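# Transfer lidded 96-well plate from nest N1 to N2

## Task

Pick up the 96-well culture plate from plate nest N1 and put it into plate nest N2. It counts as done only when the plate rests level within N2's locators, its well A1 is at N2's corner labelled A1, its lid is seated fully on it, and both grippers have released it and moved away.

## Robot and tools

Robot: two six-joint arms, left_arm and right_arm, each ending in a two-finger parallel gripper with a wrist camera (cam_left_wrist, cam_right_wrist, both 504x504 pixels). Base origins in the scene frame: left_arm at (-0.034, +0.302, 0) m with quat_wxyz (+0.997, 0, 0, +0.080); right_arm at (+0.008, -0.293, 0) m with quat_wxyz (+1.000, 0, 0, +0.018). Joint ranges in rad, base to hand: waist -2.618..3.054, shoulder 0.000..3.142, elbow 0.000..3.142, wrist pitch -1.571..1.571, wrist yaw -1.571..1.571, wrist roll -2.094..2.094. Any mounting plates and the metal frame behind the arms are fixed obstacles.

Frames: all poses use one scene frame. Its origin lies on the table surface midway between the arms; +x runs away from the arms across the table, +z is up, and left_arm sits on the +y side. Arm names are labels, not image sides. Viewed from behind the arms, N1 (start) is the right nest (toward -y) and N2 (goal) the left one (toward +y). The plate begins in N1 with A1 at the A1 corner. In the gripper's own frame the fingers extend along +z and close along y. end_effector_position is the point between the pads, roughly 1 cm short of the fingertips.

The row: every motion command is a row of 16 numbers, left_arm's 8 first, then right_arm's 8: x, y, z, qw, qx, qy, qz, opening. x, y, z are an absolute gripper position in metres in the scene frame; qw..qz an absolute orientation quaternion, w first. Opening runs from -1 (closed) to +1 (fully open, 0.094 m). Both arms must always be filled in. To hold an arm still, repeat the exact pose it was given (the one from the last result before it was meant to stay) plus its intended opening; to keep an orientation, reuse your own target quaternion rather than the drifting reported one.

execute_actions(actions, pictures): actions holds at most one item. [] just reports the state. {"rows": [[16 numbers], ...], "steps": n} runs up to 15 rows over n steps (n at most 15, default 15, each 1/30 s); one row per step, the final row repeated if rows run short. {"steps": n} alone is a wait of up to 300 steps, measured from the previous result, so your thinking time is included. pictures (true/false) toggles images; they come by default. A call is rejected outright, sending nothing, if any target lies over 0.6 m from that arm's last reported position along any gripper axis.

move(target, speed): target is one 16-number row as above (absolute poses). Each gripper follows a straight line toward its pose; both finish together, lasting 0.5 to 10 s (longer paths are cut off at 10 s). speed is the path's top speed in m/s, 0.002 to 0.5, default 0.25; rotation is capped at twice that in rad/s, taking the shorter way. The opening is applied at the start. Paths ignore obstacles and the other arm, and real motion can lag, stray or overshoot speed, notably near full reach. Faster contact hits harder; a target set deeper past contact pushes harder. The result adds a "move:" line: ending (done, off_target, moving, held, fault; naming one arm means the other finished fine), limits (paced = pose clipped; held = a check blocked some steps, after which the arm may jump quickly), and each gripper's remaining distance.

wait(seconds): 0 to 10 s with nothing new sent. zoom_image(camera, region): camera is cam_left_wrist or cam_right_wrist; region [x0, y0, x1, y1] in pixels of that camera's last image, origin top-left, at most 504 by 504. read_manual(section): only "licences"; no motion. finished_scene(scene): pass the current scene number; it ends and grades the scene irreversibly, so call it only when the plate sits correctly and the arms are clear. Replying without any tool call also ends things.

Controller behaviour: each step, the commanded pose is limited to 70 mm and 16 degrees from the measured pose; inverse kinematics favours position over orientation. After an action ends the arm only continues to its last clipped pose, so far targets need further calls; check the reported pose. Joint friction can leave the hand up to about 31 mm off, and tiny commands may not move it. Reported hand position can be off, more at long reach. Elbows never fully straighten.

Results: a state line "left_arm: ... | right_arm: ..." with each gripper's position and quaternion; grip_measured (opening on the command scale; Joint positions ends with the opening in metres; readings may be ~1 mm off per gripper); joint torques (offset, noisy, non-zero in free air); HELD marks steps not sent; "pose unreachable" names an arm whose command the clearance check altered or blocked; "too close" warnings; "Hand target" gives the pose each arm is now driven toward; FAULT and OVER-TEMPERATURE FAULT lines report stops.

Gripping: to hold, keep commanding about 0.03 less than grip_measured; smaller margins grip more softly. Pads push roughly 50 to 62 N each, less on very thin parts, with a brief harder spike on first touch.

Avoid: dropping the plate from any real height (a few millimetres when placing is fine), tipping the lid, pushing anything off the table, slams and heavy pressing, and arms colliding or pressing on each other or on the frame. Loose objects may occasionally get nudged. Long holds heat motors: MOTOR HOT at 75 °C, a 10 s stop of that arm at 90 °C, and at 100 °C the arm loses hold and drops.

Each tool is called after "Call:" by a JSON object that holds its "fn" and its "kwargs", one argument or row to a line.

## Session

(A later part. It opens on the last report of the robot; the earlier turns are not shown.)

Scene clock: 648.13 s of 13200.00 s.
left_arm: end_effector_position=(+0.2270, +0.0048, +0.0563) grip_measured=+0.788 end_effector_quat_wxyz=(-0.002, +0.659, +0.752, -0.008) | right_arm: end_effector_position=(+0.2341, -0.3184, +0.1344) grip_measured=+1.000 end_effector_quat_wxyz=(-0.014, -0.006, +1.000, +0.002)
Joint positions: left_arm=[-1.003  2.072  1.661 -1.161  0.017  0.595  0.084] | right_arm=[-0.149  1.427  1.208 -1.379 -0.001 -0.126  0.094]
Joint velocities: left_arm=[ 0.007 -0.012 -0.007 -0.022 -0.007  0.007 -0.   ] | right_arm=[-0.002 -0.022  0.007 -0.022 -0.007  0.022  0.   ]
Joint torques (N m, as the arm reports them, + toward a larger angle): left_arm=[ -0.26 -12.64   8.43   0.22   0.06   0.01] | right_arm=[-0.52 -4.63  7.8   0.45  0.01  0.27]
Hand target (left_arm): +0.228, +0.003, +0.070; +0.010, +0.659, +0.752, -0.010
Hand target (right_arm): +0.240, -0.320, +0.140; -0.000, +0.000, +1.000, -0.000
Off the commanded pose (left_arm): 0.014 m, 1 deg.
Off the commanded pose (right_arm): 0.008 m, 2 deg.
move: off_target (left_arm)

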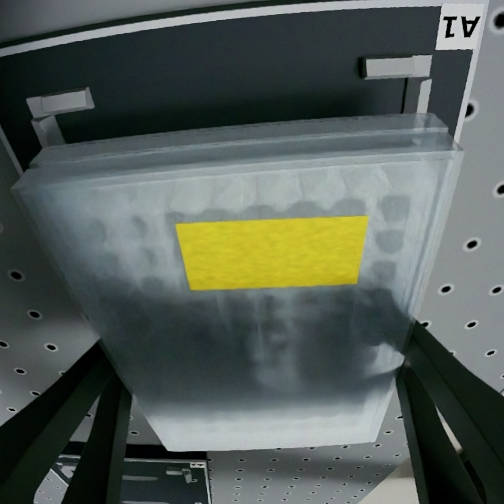

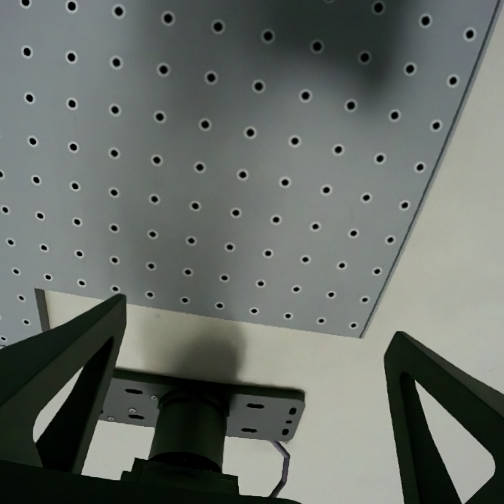

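Call:
{"fn": "move", "kwargs": {
  "target": [0.318, 0.262, 0.095, 0.010, 0.7071, 0.7071, -0.010, 0.762, 0.24, -0.32, 0.14, 0, 0, 1, 0, 1],
  "speed": 0.1
}}

Scene clock: 681.13 s of 13200.00 s.
left_arm: end_effector_position=(+0.3228, +0.2621, +0.0948) grip_measured=+0.788 end_effector_quat_wxyz=(+0.013, +0.706, +0.708, +0.001) | right_arm: end_effector_position=(+0.2341, -0.3184, +0.1344) grip_measured=+1.000 end_effector_quat_wxyz=(-0.014, -0.006, +1.000, +0.002)
Joint positions: left_arm=[-0.264  1.887  1.552 -1.214  0.015  1.463  0.084] | right_arm=[-0.149  1.427  1.208 -1.379 -0.001 -0.126  0.094]
Joint velocities: left_arm=[ 0.007 -0.012 -0.022 -0.022  0.007  0.051 -0.   ] | right_arm=[-0.012 -0.007  0.002  0.037 -0.022 -0.022  0.   ]
Joint torques (N m, as the arm reports them, + toward a larger angle): left_arm=[ 0.08 -8.38  8.47  0.2   0.01  0.05] | right_arm=[-0.48 -4.45  7.94  0.43  0.05  0.21]
Hand target (left_arm): +0.325, +0.265, +0.095; +0.007, +0.707, +0.707, +0.000
Hand target (right_arm): +0.240, -0.320, +0.140; -0.000, +0.000, +1.000, -0.000
Off the commanded pose (left_arm): 0.005 m, 1 deg.
Off the commanded pose (right_arm): 0.008 m, 2 deg.
After step 90, 26.77 s passed at rest.
move: done

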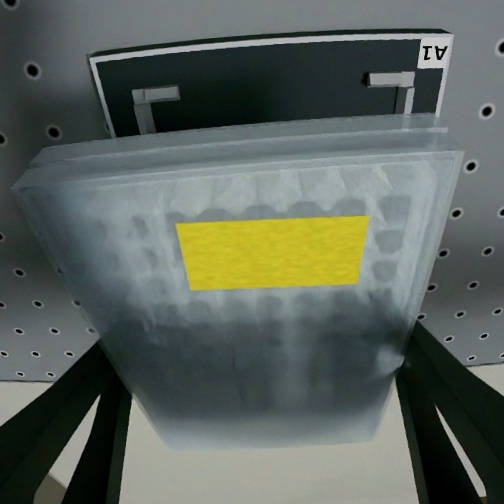

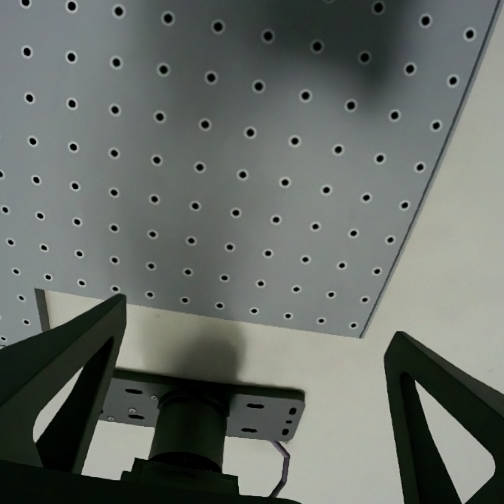

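Call:
{"fn": "move", "kwargs": {
  "target": [0.310, 0.276, 0.062, 0.010, 0.7163, 0.6978, -0.010, 0.762, 0.24, -0.32, 0.14, 0, 0, 1, 0, 1],
  "speed": 0.03
}}

Scene clock: 698.27 s of 13200.00 s.
left_arm: end_effector_position=(+0.3110, +0.2745, +0.0625) grip_measured=+0.788 end_effector_quat_wxyz=(+0.002, +0.717, +0.697, -0.010) | right_arm: end_effector_position=(+0.2341, -0.3184, +0.1344) grip_measured=+1.000 end_effector_quat_wxyz=(-0.014, -0.006, +1.000, +0.002)
Joint positions: left_arm=[-0.23   1.887  1.423 -1.116  0.018  1.529  0.084] | right_arm=[-0.149  1.427  1.208 -1.379 -0.001 -0.126  0.094]
Joint velocities: left_arm=[ 0.007  0.002 -0.002  0.081  0.007 -0.051 -0.001] | right_arm=[-0.012 -0.007 -0.002  0.022 -0.007 -0.037  0.   ]
Joint torques (N m, as the arm reports them, + toward a larger angle): left_arm=[  0.58 -10.07   5.44   0.38   0.18   0.06] | right_arm=[-0.41 -4.48  7.97  0.42 -0.02  0.21]
Hand target (left_arm): +0.311, +0.276, +0.062; +0.010, +0.716, +0.698, -0.010
Hand target (right_arm): +0.240, -0.320, +0.140; -0.000, +0.000, +1.000, -0.000
Off the commanded pose (left_arm): 0.002 m, 1 deg.
Off the commanded pose (right_arm): 0.008 m, 2 deg.
After step 90, 12.60 s passed at rest.
move: done

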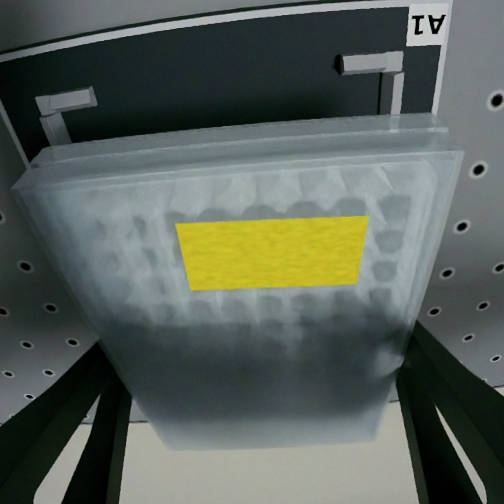

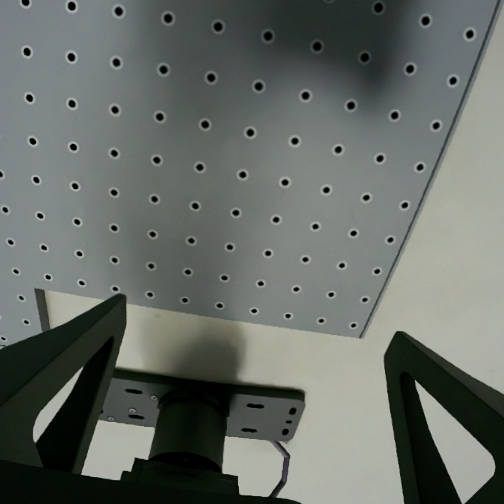

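Call:
{"fn": "move", "kwargs": {
  "target": [0.3125, 0.2745, 0.046, 0.010, 0.7102, 0.7040, -0.010, 0.762, 0.24, -0.32, 0.14, 0, 0, 1, 0, 1],
  "speed": 0.015
}}

Scene clock: 715.43 s of 13200.00 s.
left_arm: end_effector_position=(+0.3146, +0.2740, +0.0542) grip_measured=+0.788 end_effector_quat_wxyz=(+0.011, +0.714, +0.700, -0.003) | right_arm: end_effector_position=(+0.2341, -0.3184, +0.1344) grip_measured=+1.000 end_effector_quat_wxyz=(-0.014, -0.006, +1.000, +0.002)
Joint positions: left_arm=[-0.23   1.887  1.389 -1.059  0.019  1.521  0.084] | right_arm=[-0.149  1.427  1.208 -1.379 -0.001 -0.126  0.094]
Joint velocities: left_arm=[-0.027 -0.002 -0.022  0.022 -0.022  0.007 -0.001] | right_arm=[ 0.007 -0.012 -0.007 -0.051  0.007 -0.037  0.   ]
Joint torques (N m, as the arm reports them, + toward a larger angle): left_arm=[ 0.17 -8.45  5.42  0.42  0.17 -0.04] | right_arm=[-0.44 -4.53  8.05  0.47 -0.01  0.21]
Hand target (left_arm): +0.313, +0.275, +0.046; +0.010, +0.710, +0.704, -0.010
Hand target (right_arm): +0.240, -0.320, +0.140; -0.000, +0.000, +1.000, -0.000
Off the commanded pose (left_arm): 0.009 m, 1 deg.
Off the commanded pose (right_arm): 0.008 m, 2 deg.
After step 90, 12.83 s passed at rest.
move: done

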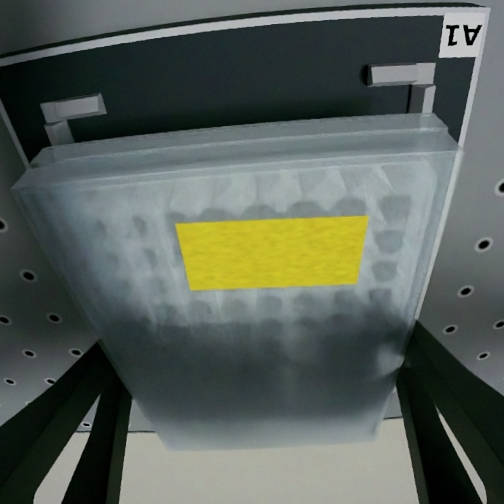

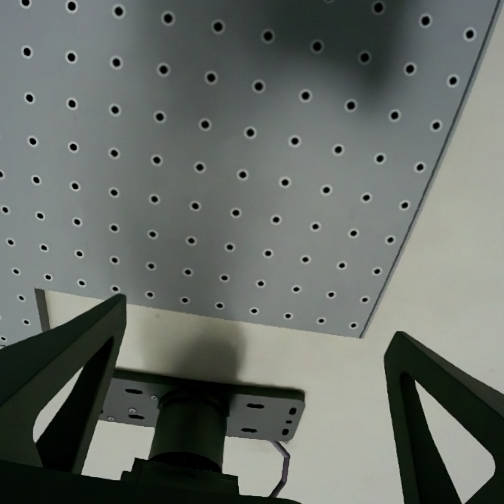

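Call:
{"fn": "move", "kwargs": {
  "target": [0.312, 0.2745, 0.038, 0.010, 0.7059, 0.7083, -0.010, 0.762, 0.24, -0.32, 0.14, 0, 0, 1, 0, 1],
  "speed": 0.01
}}

Scene clock: 727.20 s of 13200.00 s.
left_arm: end_effector_position=(+0.3151, +0.2739, +0.0484) grip_measured=+0.788 end_effector_quat_wxyz=(+0.015, +0.710, +0.704, -0.000) | right_arm: end_effector_position=(+0.2341, -0.3184, +0.1344) grip_measured=+1.000 end_effector_quat_wxyz=(-0.014, -0.006, +1.000, +0.002)
Joint positions: left_arm=[-0.23   1.887  1.365 -1.027  0.019  1.509  0.084] | right_arm=[-0.149  1.427  1.208 -1.379 -0.001 -0.126  0.094]
Joint velocities: left_arm=[ 0.002  0.007 -0.002  0.022 -0.051 -0.081 -0.   ] | right_arm=[-0.007  0.012 -0.002  0.022  0.037 -0.022  0.   ]
Joint torques (N m, as the arm reports them, + toward a larger angle): left_arm=[ 0.19 -7.93  5.4   0.46  0.18 -0.06] | right_arm=[-0.48 -4.54  7.86  0.46  0.03  0.21]
Hand target (left_arm): +0.312, +0.275, +0.038; +0.010, +0.706, +0.708, -0.010
Hand target (right_arm): +0.240, -0.320, +0.140; -0.000, +0.000, +1.000, -0.000
Off the commanded pose (left_arm): 0.011 m, 1 deg.
Off the commanded pose (right_arm): 0.008 m, 2 deg.
After step 90, 6.90 s passed at rest.
move: off_target (left_arm)

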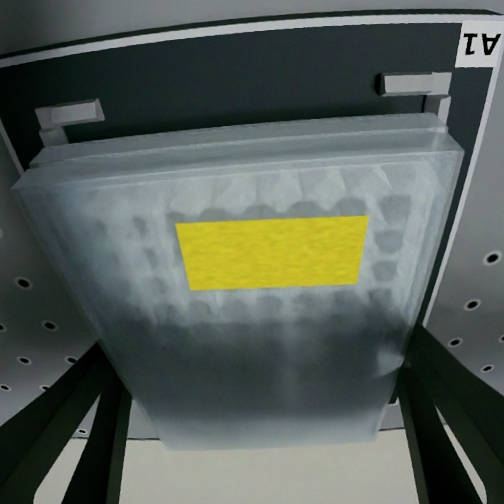

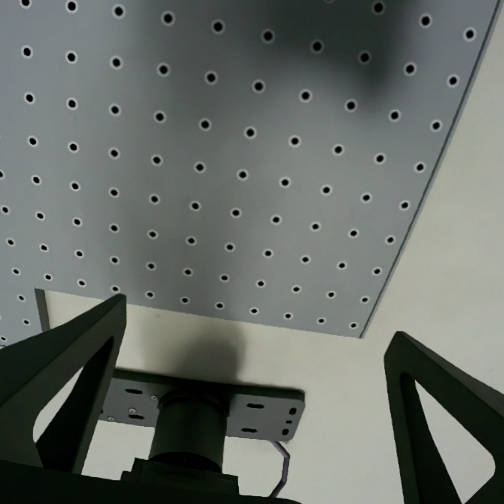

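Call:
{"fn": "move", "kwargs": {
  "target": [0.3118, 0.2745, 0.034, 0.010, 0.7080, 0.7062, -0.010, 0.762, 0.24, -0.32, 0.14, 0, 0, 1, 0, 1],
  "speed": 0.008
}}

Scene clock: 739.40 s of 13200.00 s.
left_arm: end_effector_position=(+0.3146, +0.2736, +0.0426) grip_measured=+0.788 end_effector_quat_wxyz=(+0.013, +0.710, +0.704, -0.002) | right_arm: end_effector_position=(+0.2341, -0.3184, +0.1344) grip_measured=+1.000 end_effector_quat_wxyz=(-0.014, -0.006, +1.000, +0.002)
Joint positions: left_arm=[-0.23   1.896  1.353 -1.011  0.021  1.509  0.084] | right_arm=[-0.149  1.427  1.208 -1.379 -0.001 -0.126  0.094]
Joint velocities: left_arm=[-0.007 -0.007 -0.002 -0.11  -0.007 -0.007  0.001] | right_arm=[-0.017 -0.012  0.007 -0.037 -0.022  0.007  0.   ]
Joint torques (N m, as the arm reports them, + toward a larger angle): left_arm=[ 0.16 -8.24  5.44  0.45  0.15  0.  ] | right_arm=[-0.46 -4.49  7.94  0.41  0.    0.2 ]
Hand target (left_arm): +0.312, +0.275, +0.034; +0.010, +0.708, +0.706, -0.010
Hand target (right_arm): +0.240, -0.320, +0.140; -0.000, +0.000, +1.000, -0.000
Off the commanded pose (left_arm): 0.009 m, 1 deg.
Off the commanded pose (right_arm): 0.008 m, 2 deg.
After step 90, 7.03 s passed at rest.
move: done

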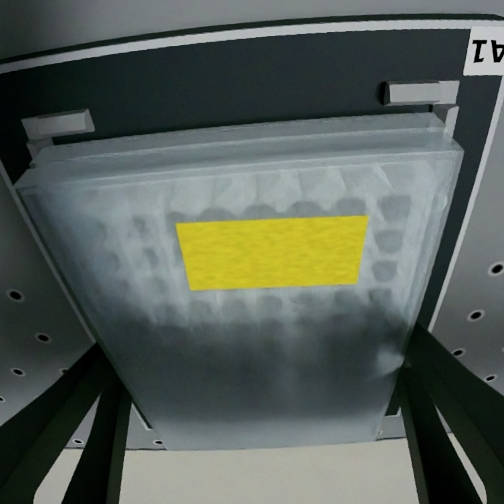

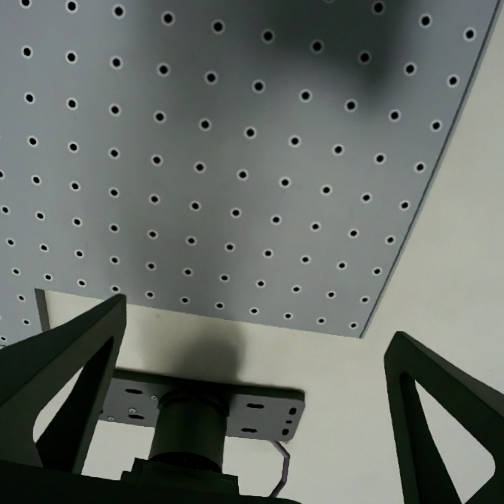

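Call:
{"fn": "move", "kwargs": {
  "target": [0.3112, 0.2737, 0.031, 0.0135, 0.7080, 0.7062, -0.0135, 0.762, 0.24, -0.32, 0.14, 0, 0, 1, 0, 1],
  "speed": 0.006
}}

Scene clock: 755.60 s of 13200.00 s.
left_arm: end_effector_position=(+0.3147, +0.2730, +0.0411) grip_measured=+0.788 end_effector_quat_wxyz=(+0.015, +0.710, +0.704, -0.003) | right_arm: end_effector_position=(+0.2341, -0.3184, +0.1344) grip_measured=+1.000 end_effector_quat_wxyz=(-0.014, -0.006, +1.000, +0.002)
Joint positions: left_arm=[-0.23   1.896  1.347 -1.002  0.025  1.509  0.084] | right_arm=[-0.149  1.427  1.208 -1.379 -0.001 -0.126  0.094]
Joint velocities: left_arm=[ 0.007 -0.007  0.012 -0.022 -0.007 -0.066  0.001] | right_arm=[ 0.007  0.007 -0.002  0.022  0.051  0.007  0.   ]
Joint torques (N m, as the arm reports them, + toward a larger angle): left_arm=[ 0.4  -8.27  5.04  0.49  0.24  0.02] | right_arm=[-0.38 -4.61  7.97  0.44 -0.06  0.17]
Hand target (left_arm): +0.311, +0.274, +0.031; +0.014, +0.708, +0.706, -0.013
Hand target (right_arm): +0.240, -0.320, +0.140; -0.000, +0.000, +1.000, -0.000
Off the commanded pose (left_arm): 0.011 m, 1 deg.
Off the commanded pose (right_arm): 0.008 m, 2 deg.
After step 90, 10.47 s passed at rest.
move: off_target (left_arm)

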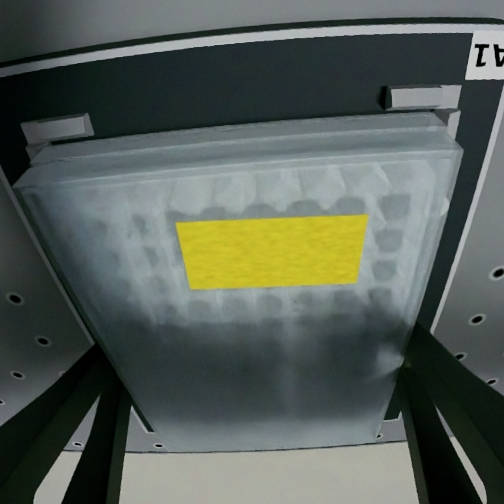

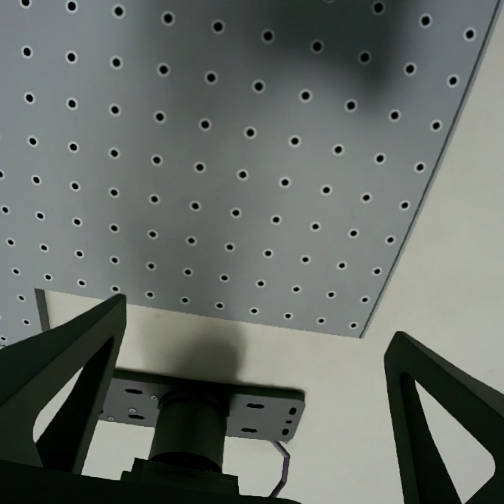

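Call:
{"fn": "zoom_image", "kwargs": {
  "camera": "cam_left_wrist",
  "region": [0, 90, 150, 240]
}}

Call:
{"fn": "zoom_image", "kwargs": {
  "camera": "cam_left_wrist",
  "region": [354, 60, 504, 210]
}}

Call:
{"fn": "zoom_image", "kwargs": {
  "camera": "cam_left_wrist",
  "region": [100, 350, 440, 480]
}}

Region (0, 90, 150, 240) of cam_left_wrist's 504x504 image, scaled by 3.360, with more detail than that image has.

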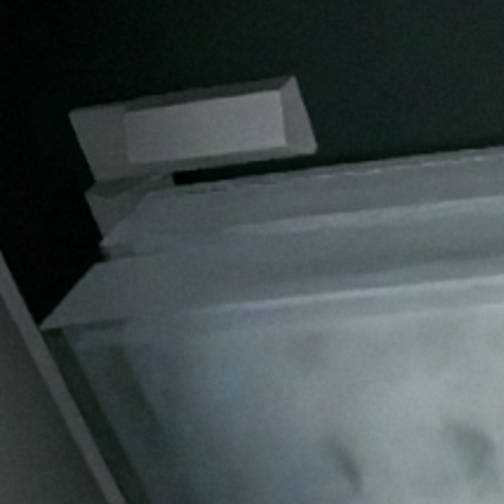

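Region (354, 60, 504, 210) of cam_left_wrist's 504x504 image, scaled by 3.360, with more detail than that image has.

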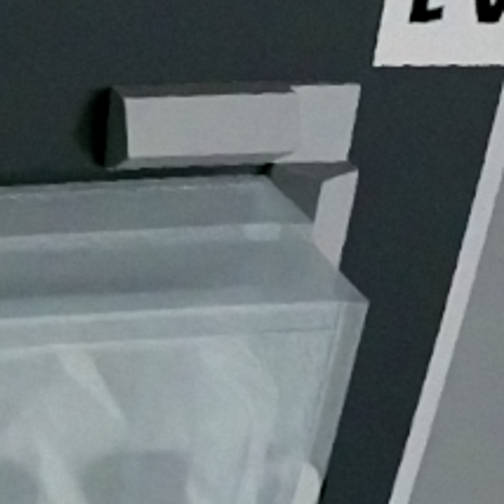

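Region (100, 350, 440, 480) of cam_left_wrist's 504x504 image, scaled by 1.482, with more detail than that image has; it fills the top 193 rows of this view, and the rest is white.

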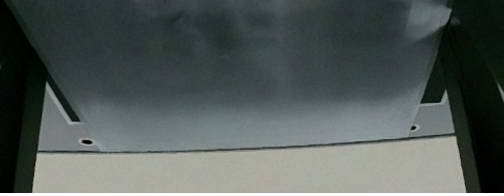

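Call:
{"fn": "move", "kwargs": {
  "target": [0.3108, 0.2735, 0.028, 0.0135, 0.7080, 0.7062, -0.0135, 0.762, 0.24, -0.32, 0.14, 0, 0, 1, 0, 1],
  "speed": 0.006
}}

Scene clock: 781.57 s of 13200.00 s.
left_arm: end_effector_position=(+0.3145, +0.2730, +0.0403) grip_measured=+0.788 end_effector_quat_wxyz=(+0.016, +0.710, +0.704, -0.003) | right_arm: end_effector_position=(+0.2341, -0.3184, +0.1344) grip_measured=+1.000 end_effector_quat_wxyz=(-0.014, -0.006, +1.000, +0.002)
Joint positions: left_arm=[-0.23   1.896  1.344 -0.998  0.025  1.509  0.084] | right_arm=[-0.149  1.427  1.208 -1.379 -0.001 -0.126  0.094]
Joint velocities: left_arm=[-0.012  0.017 -0.007  0.007 -0.051  0.066  0.001] | right_arm=[-0.017  0.012 -0.017  0.022 -0.022 -0.007  0.   ]
Joint torques (N m, as the arm reports them, + toward a larger angle): left_arm=[ 0.37 -8.08  4.58  0.56  0.23  0.02] | right_arm=[-0.3  -4.68  7.94  0.46  0.    0.23]
Hand target (left_arm): +0.311, +0.274, +0.028; +0.013, +0.708, +0.706, -0.014
Hand target (right_arm): +0.240, -0.320, +0.140; -0.000, +0.000, +1.000, -0.000
Off the commanded pose (left_arm): 0.013 m, 1 deg.
Off the commanded pose (right_arm): 0.008 m, 2 deg.
After step 90, 20.23 s passed at rest.
move: off_target (left_arm)

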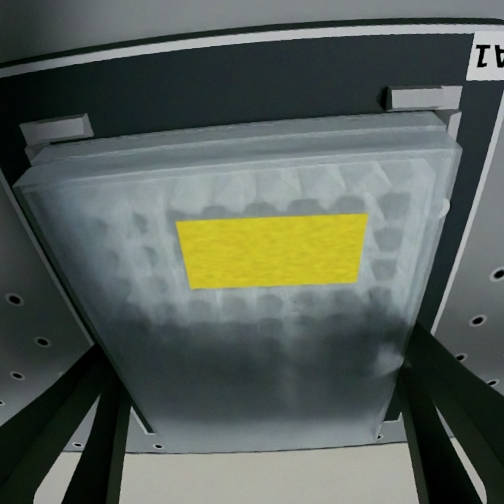

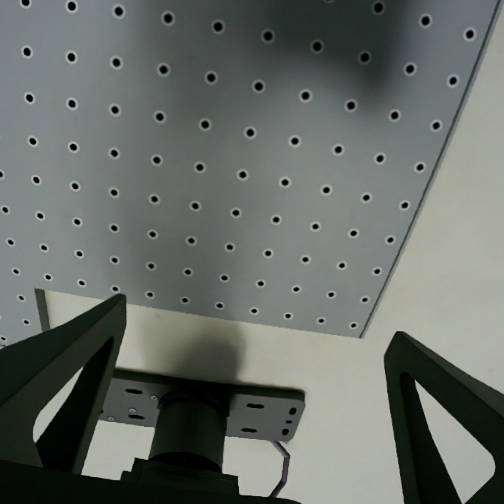

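Call:
{"fn": "move", "kwargs": {
  "target": [0.3135, 0.2732, 0.037, 0.0135, 0.7080, 0.7062, -0.008, 1, 0.24, -0.32, 0.14, 0, 0, 1, 0, 1],
  "speed": 0.01
}}

Call:
{"fn": "move", "kwargs": {
  "target": [0.316, 0.2732, 0.10, 0.01, 0.7080, 0.7062, -0.01, 1, 0.24, -0.32, 0.14, 0, 0, 1, 0, 1],
  "speed": 0.04
}}

Scene clock: 791.37 s of 13200.00 s.
left_arm: end_effector_position=(+0.3142, +0.2730, +0.0403) grip_measured=+1.000 end_effector_quat_wxyz=(+0.015, +0.710, +0.704, -0.003) | right_arm: end_effector_position=(+0.2341, -0.3184, +0.1344) grip_measured=+1.000 end_effector_quat_wxyz=(-0.014, -0.006, +1.000, +0.002)
Joint positions: left_arm=[-0.23   1.896  1.344 -1.     0.025  1.509  0.094] | right_arm=[-0.149  1.427  1.208 -1.379 -0.001 -0.126  0.094]
Joint velocities: left_arm=[ 0.002 -0.007 -0.017 -0.007 -0.022 -0.007  0.   ] | right_arm=[ 0.002 -0.002 -0.007 -0.037  0.022  0.051  0.   ]
Joint torques (N m, as the arm reports them, + toward a larger angle): left_arm=[-0.04 -8.62  6.55  0.34  0.15 -0.03] | right_arm=[-0.36 -4.63  7.96  0.41 -0.01  0.22]
Hand target (left_arm): +0.313, +0.273, +0.037; +0.013, +0.708, +0.706, -0.008
Hand target (right_arm): +0.240, -0.320, +0.140; -0.000, +0.000, +1.000, -0.000
Off the commanded pose (left_arm): 0.003 m, 1 deg.
Off the commanded pose (right_arm): 0.008 m, 2 deg.
After step 90, 5.07 s passed at rest.
move: done

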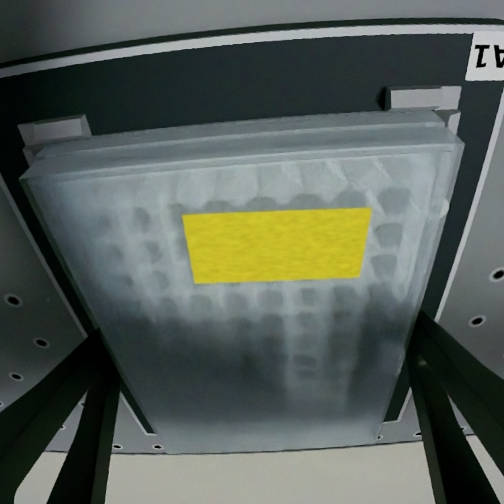

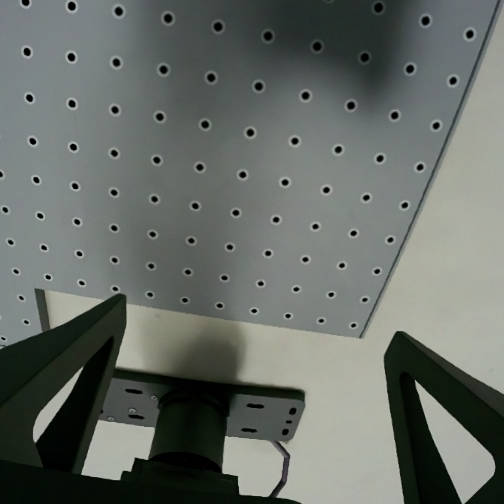

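Scene clock: 793.30 s of 13200.00 s.
left_arm: end_effector_position=(+0.3139, +0.2731, +0.0904) grip_measured=+1.000 end_effector_quat_wxyz=(+0.003, +0.710, +0.704, -0.014) | right_arm: end_effector_position=(+0.2341, -0.3184, +0.1344) grip_measured=+1.000 end_effector_quat_wxyz=(-0.014, -0.006, +1.000, +0.002)
Joint positions: left_arm=[-0.23   1.885  1.532 -1.233  0.025  1.509  0.094] | right_arm=[-0.149  1.427  1.208 -1.379 -0.001 -0.126  0.094]
Joint velocities: left_arm=[-0.012  0.002  0.007  0.007  0.095  0.066  0.   ] | right_arm=[-0.007  0.007  0.002 -0.022 -0.022 -0.037  0.   ]
Joint torques (N m, as the arm reports them, + toward a larger angle): left_arm=[ -0.07 -10.43   8.24   0.13   0.13  -0.03] | right_arm=[-0.61 -4.62  8.    0.44  0.05  0.16]
Hand target (left_arm): +0.315, +0.273, +0.100; +0.010, +0.708, +0.706, -0.010
Hand target (right_arm): +0.240, -0.320, +0.140; -0.000, +0.000, +1.000, -0.000
Off the commanded pose (left_arm): 0.010 m, 1 deg.
Off the commanded pose (right_arm): 0.008 m, 2 deg.
move: done

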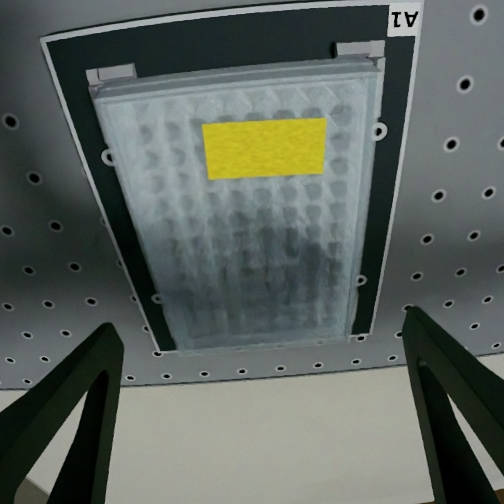

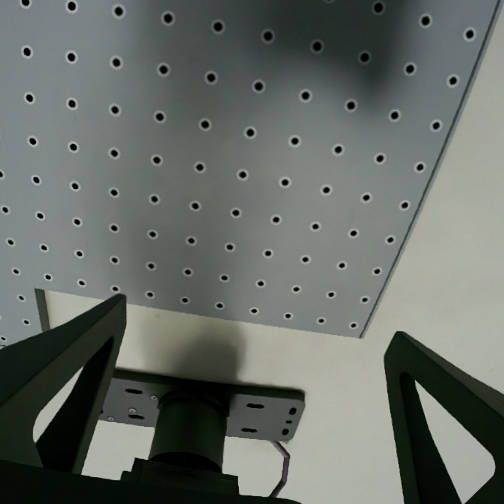

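Call:
{"fn": "move", "kwargs": {
  "target": [0.25, 0.28, 0.25, 0.26, 0, 0.9656, 0, 1, 0.24, -0.32, 0.14, 0, 0, 1, 0, 1],
  "speed": 0.2
}}

Scene clock: 804.27 s of 13200.00 s.
left_arm: end_effector_position=(+0.2508, +0.2822, +0.2442) grip_measured=+1.000 end_effector_quat_wxyz=(+0.252, +0.001, +0.968, +0.002) | right_arm: end_effector_position=(+0.2341, -0.3184, +0.1344) grip_measured=+1.000 end_effector_quat_wxyz=(-0.014, -0.006, +1.000, +0.002)
Joint positions: left_arm=[-0.26   1.234  1.386 -1.216 -0.052 -0.086  0.094] | right_arm=[-0.149  1.427  1.208 -1.379 -0.001 -0.126  0.094]
Joint velocities: left_arm=[-0.027 -0.017  0.007  0.066 -0.007 -0.022  0.   ] | right_arm=[ 0.027  0.002  0.007 -0.037 -0.007  0.022  0.   ]
Joint torques (N m, as the arm reports them, + toward a larger angle): left_arm=[-1.26 -4.63  8.81  1.08 -0.15 -0.06] | right_arm=[-0.51 -4.62  7.9   0.43  0.03  0.21]
Hand target (left_arm): +0.247, +0.281, +0.253; +0.260, +0.000, +0.966, +0.004
Hand target (right_arm): +0.240, -0.320, +0.140; -0.000, +0.000, +1.000, -0.000
Off the commanded pose (left_arm): 0.006 m, 1 deg.
Off the commanded pose (right_arm): 0.008 m, 2 deg.
After step 90, 3.30 s passed at rest.
move: done

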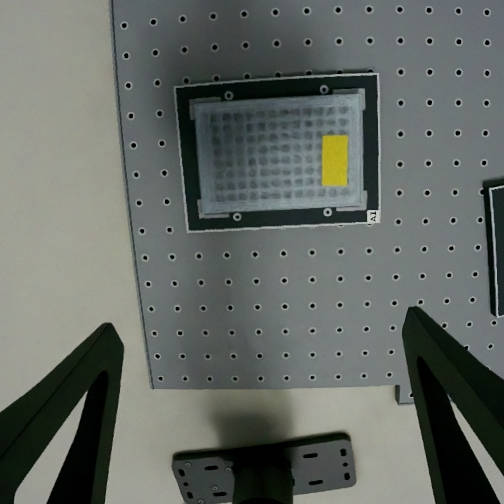

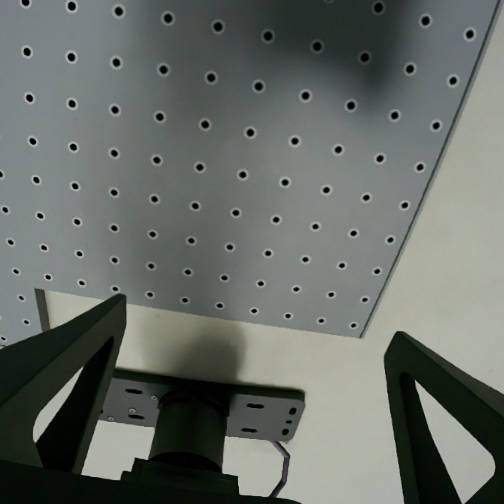

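Call:
{"fn": "zoom_image", "kwargs": {
  "camera": "cam_left_wrist",
  "region": [165, 60, 395, 245]
}}

Region (165, 60, 395, 245) of cam_left_wrist's 504x504 image, scaled by 2.191, with more detail than that image has; it fills the top 405 rows of this view, and the rest is white.

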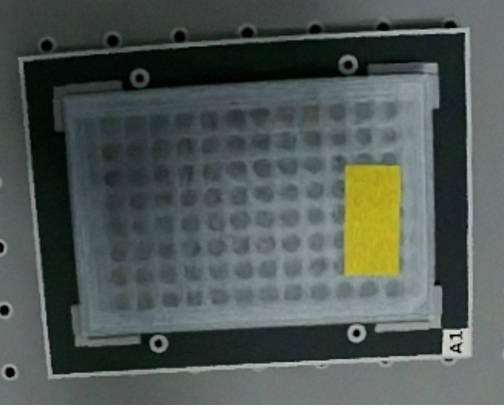

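Call:
{"fn": "finished_scene", "kwargs": {
  "scene": 1
}}

The scene is finished: the task was done.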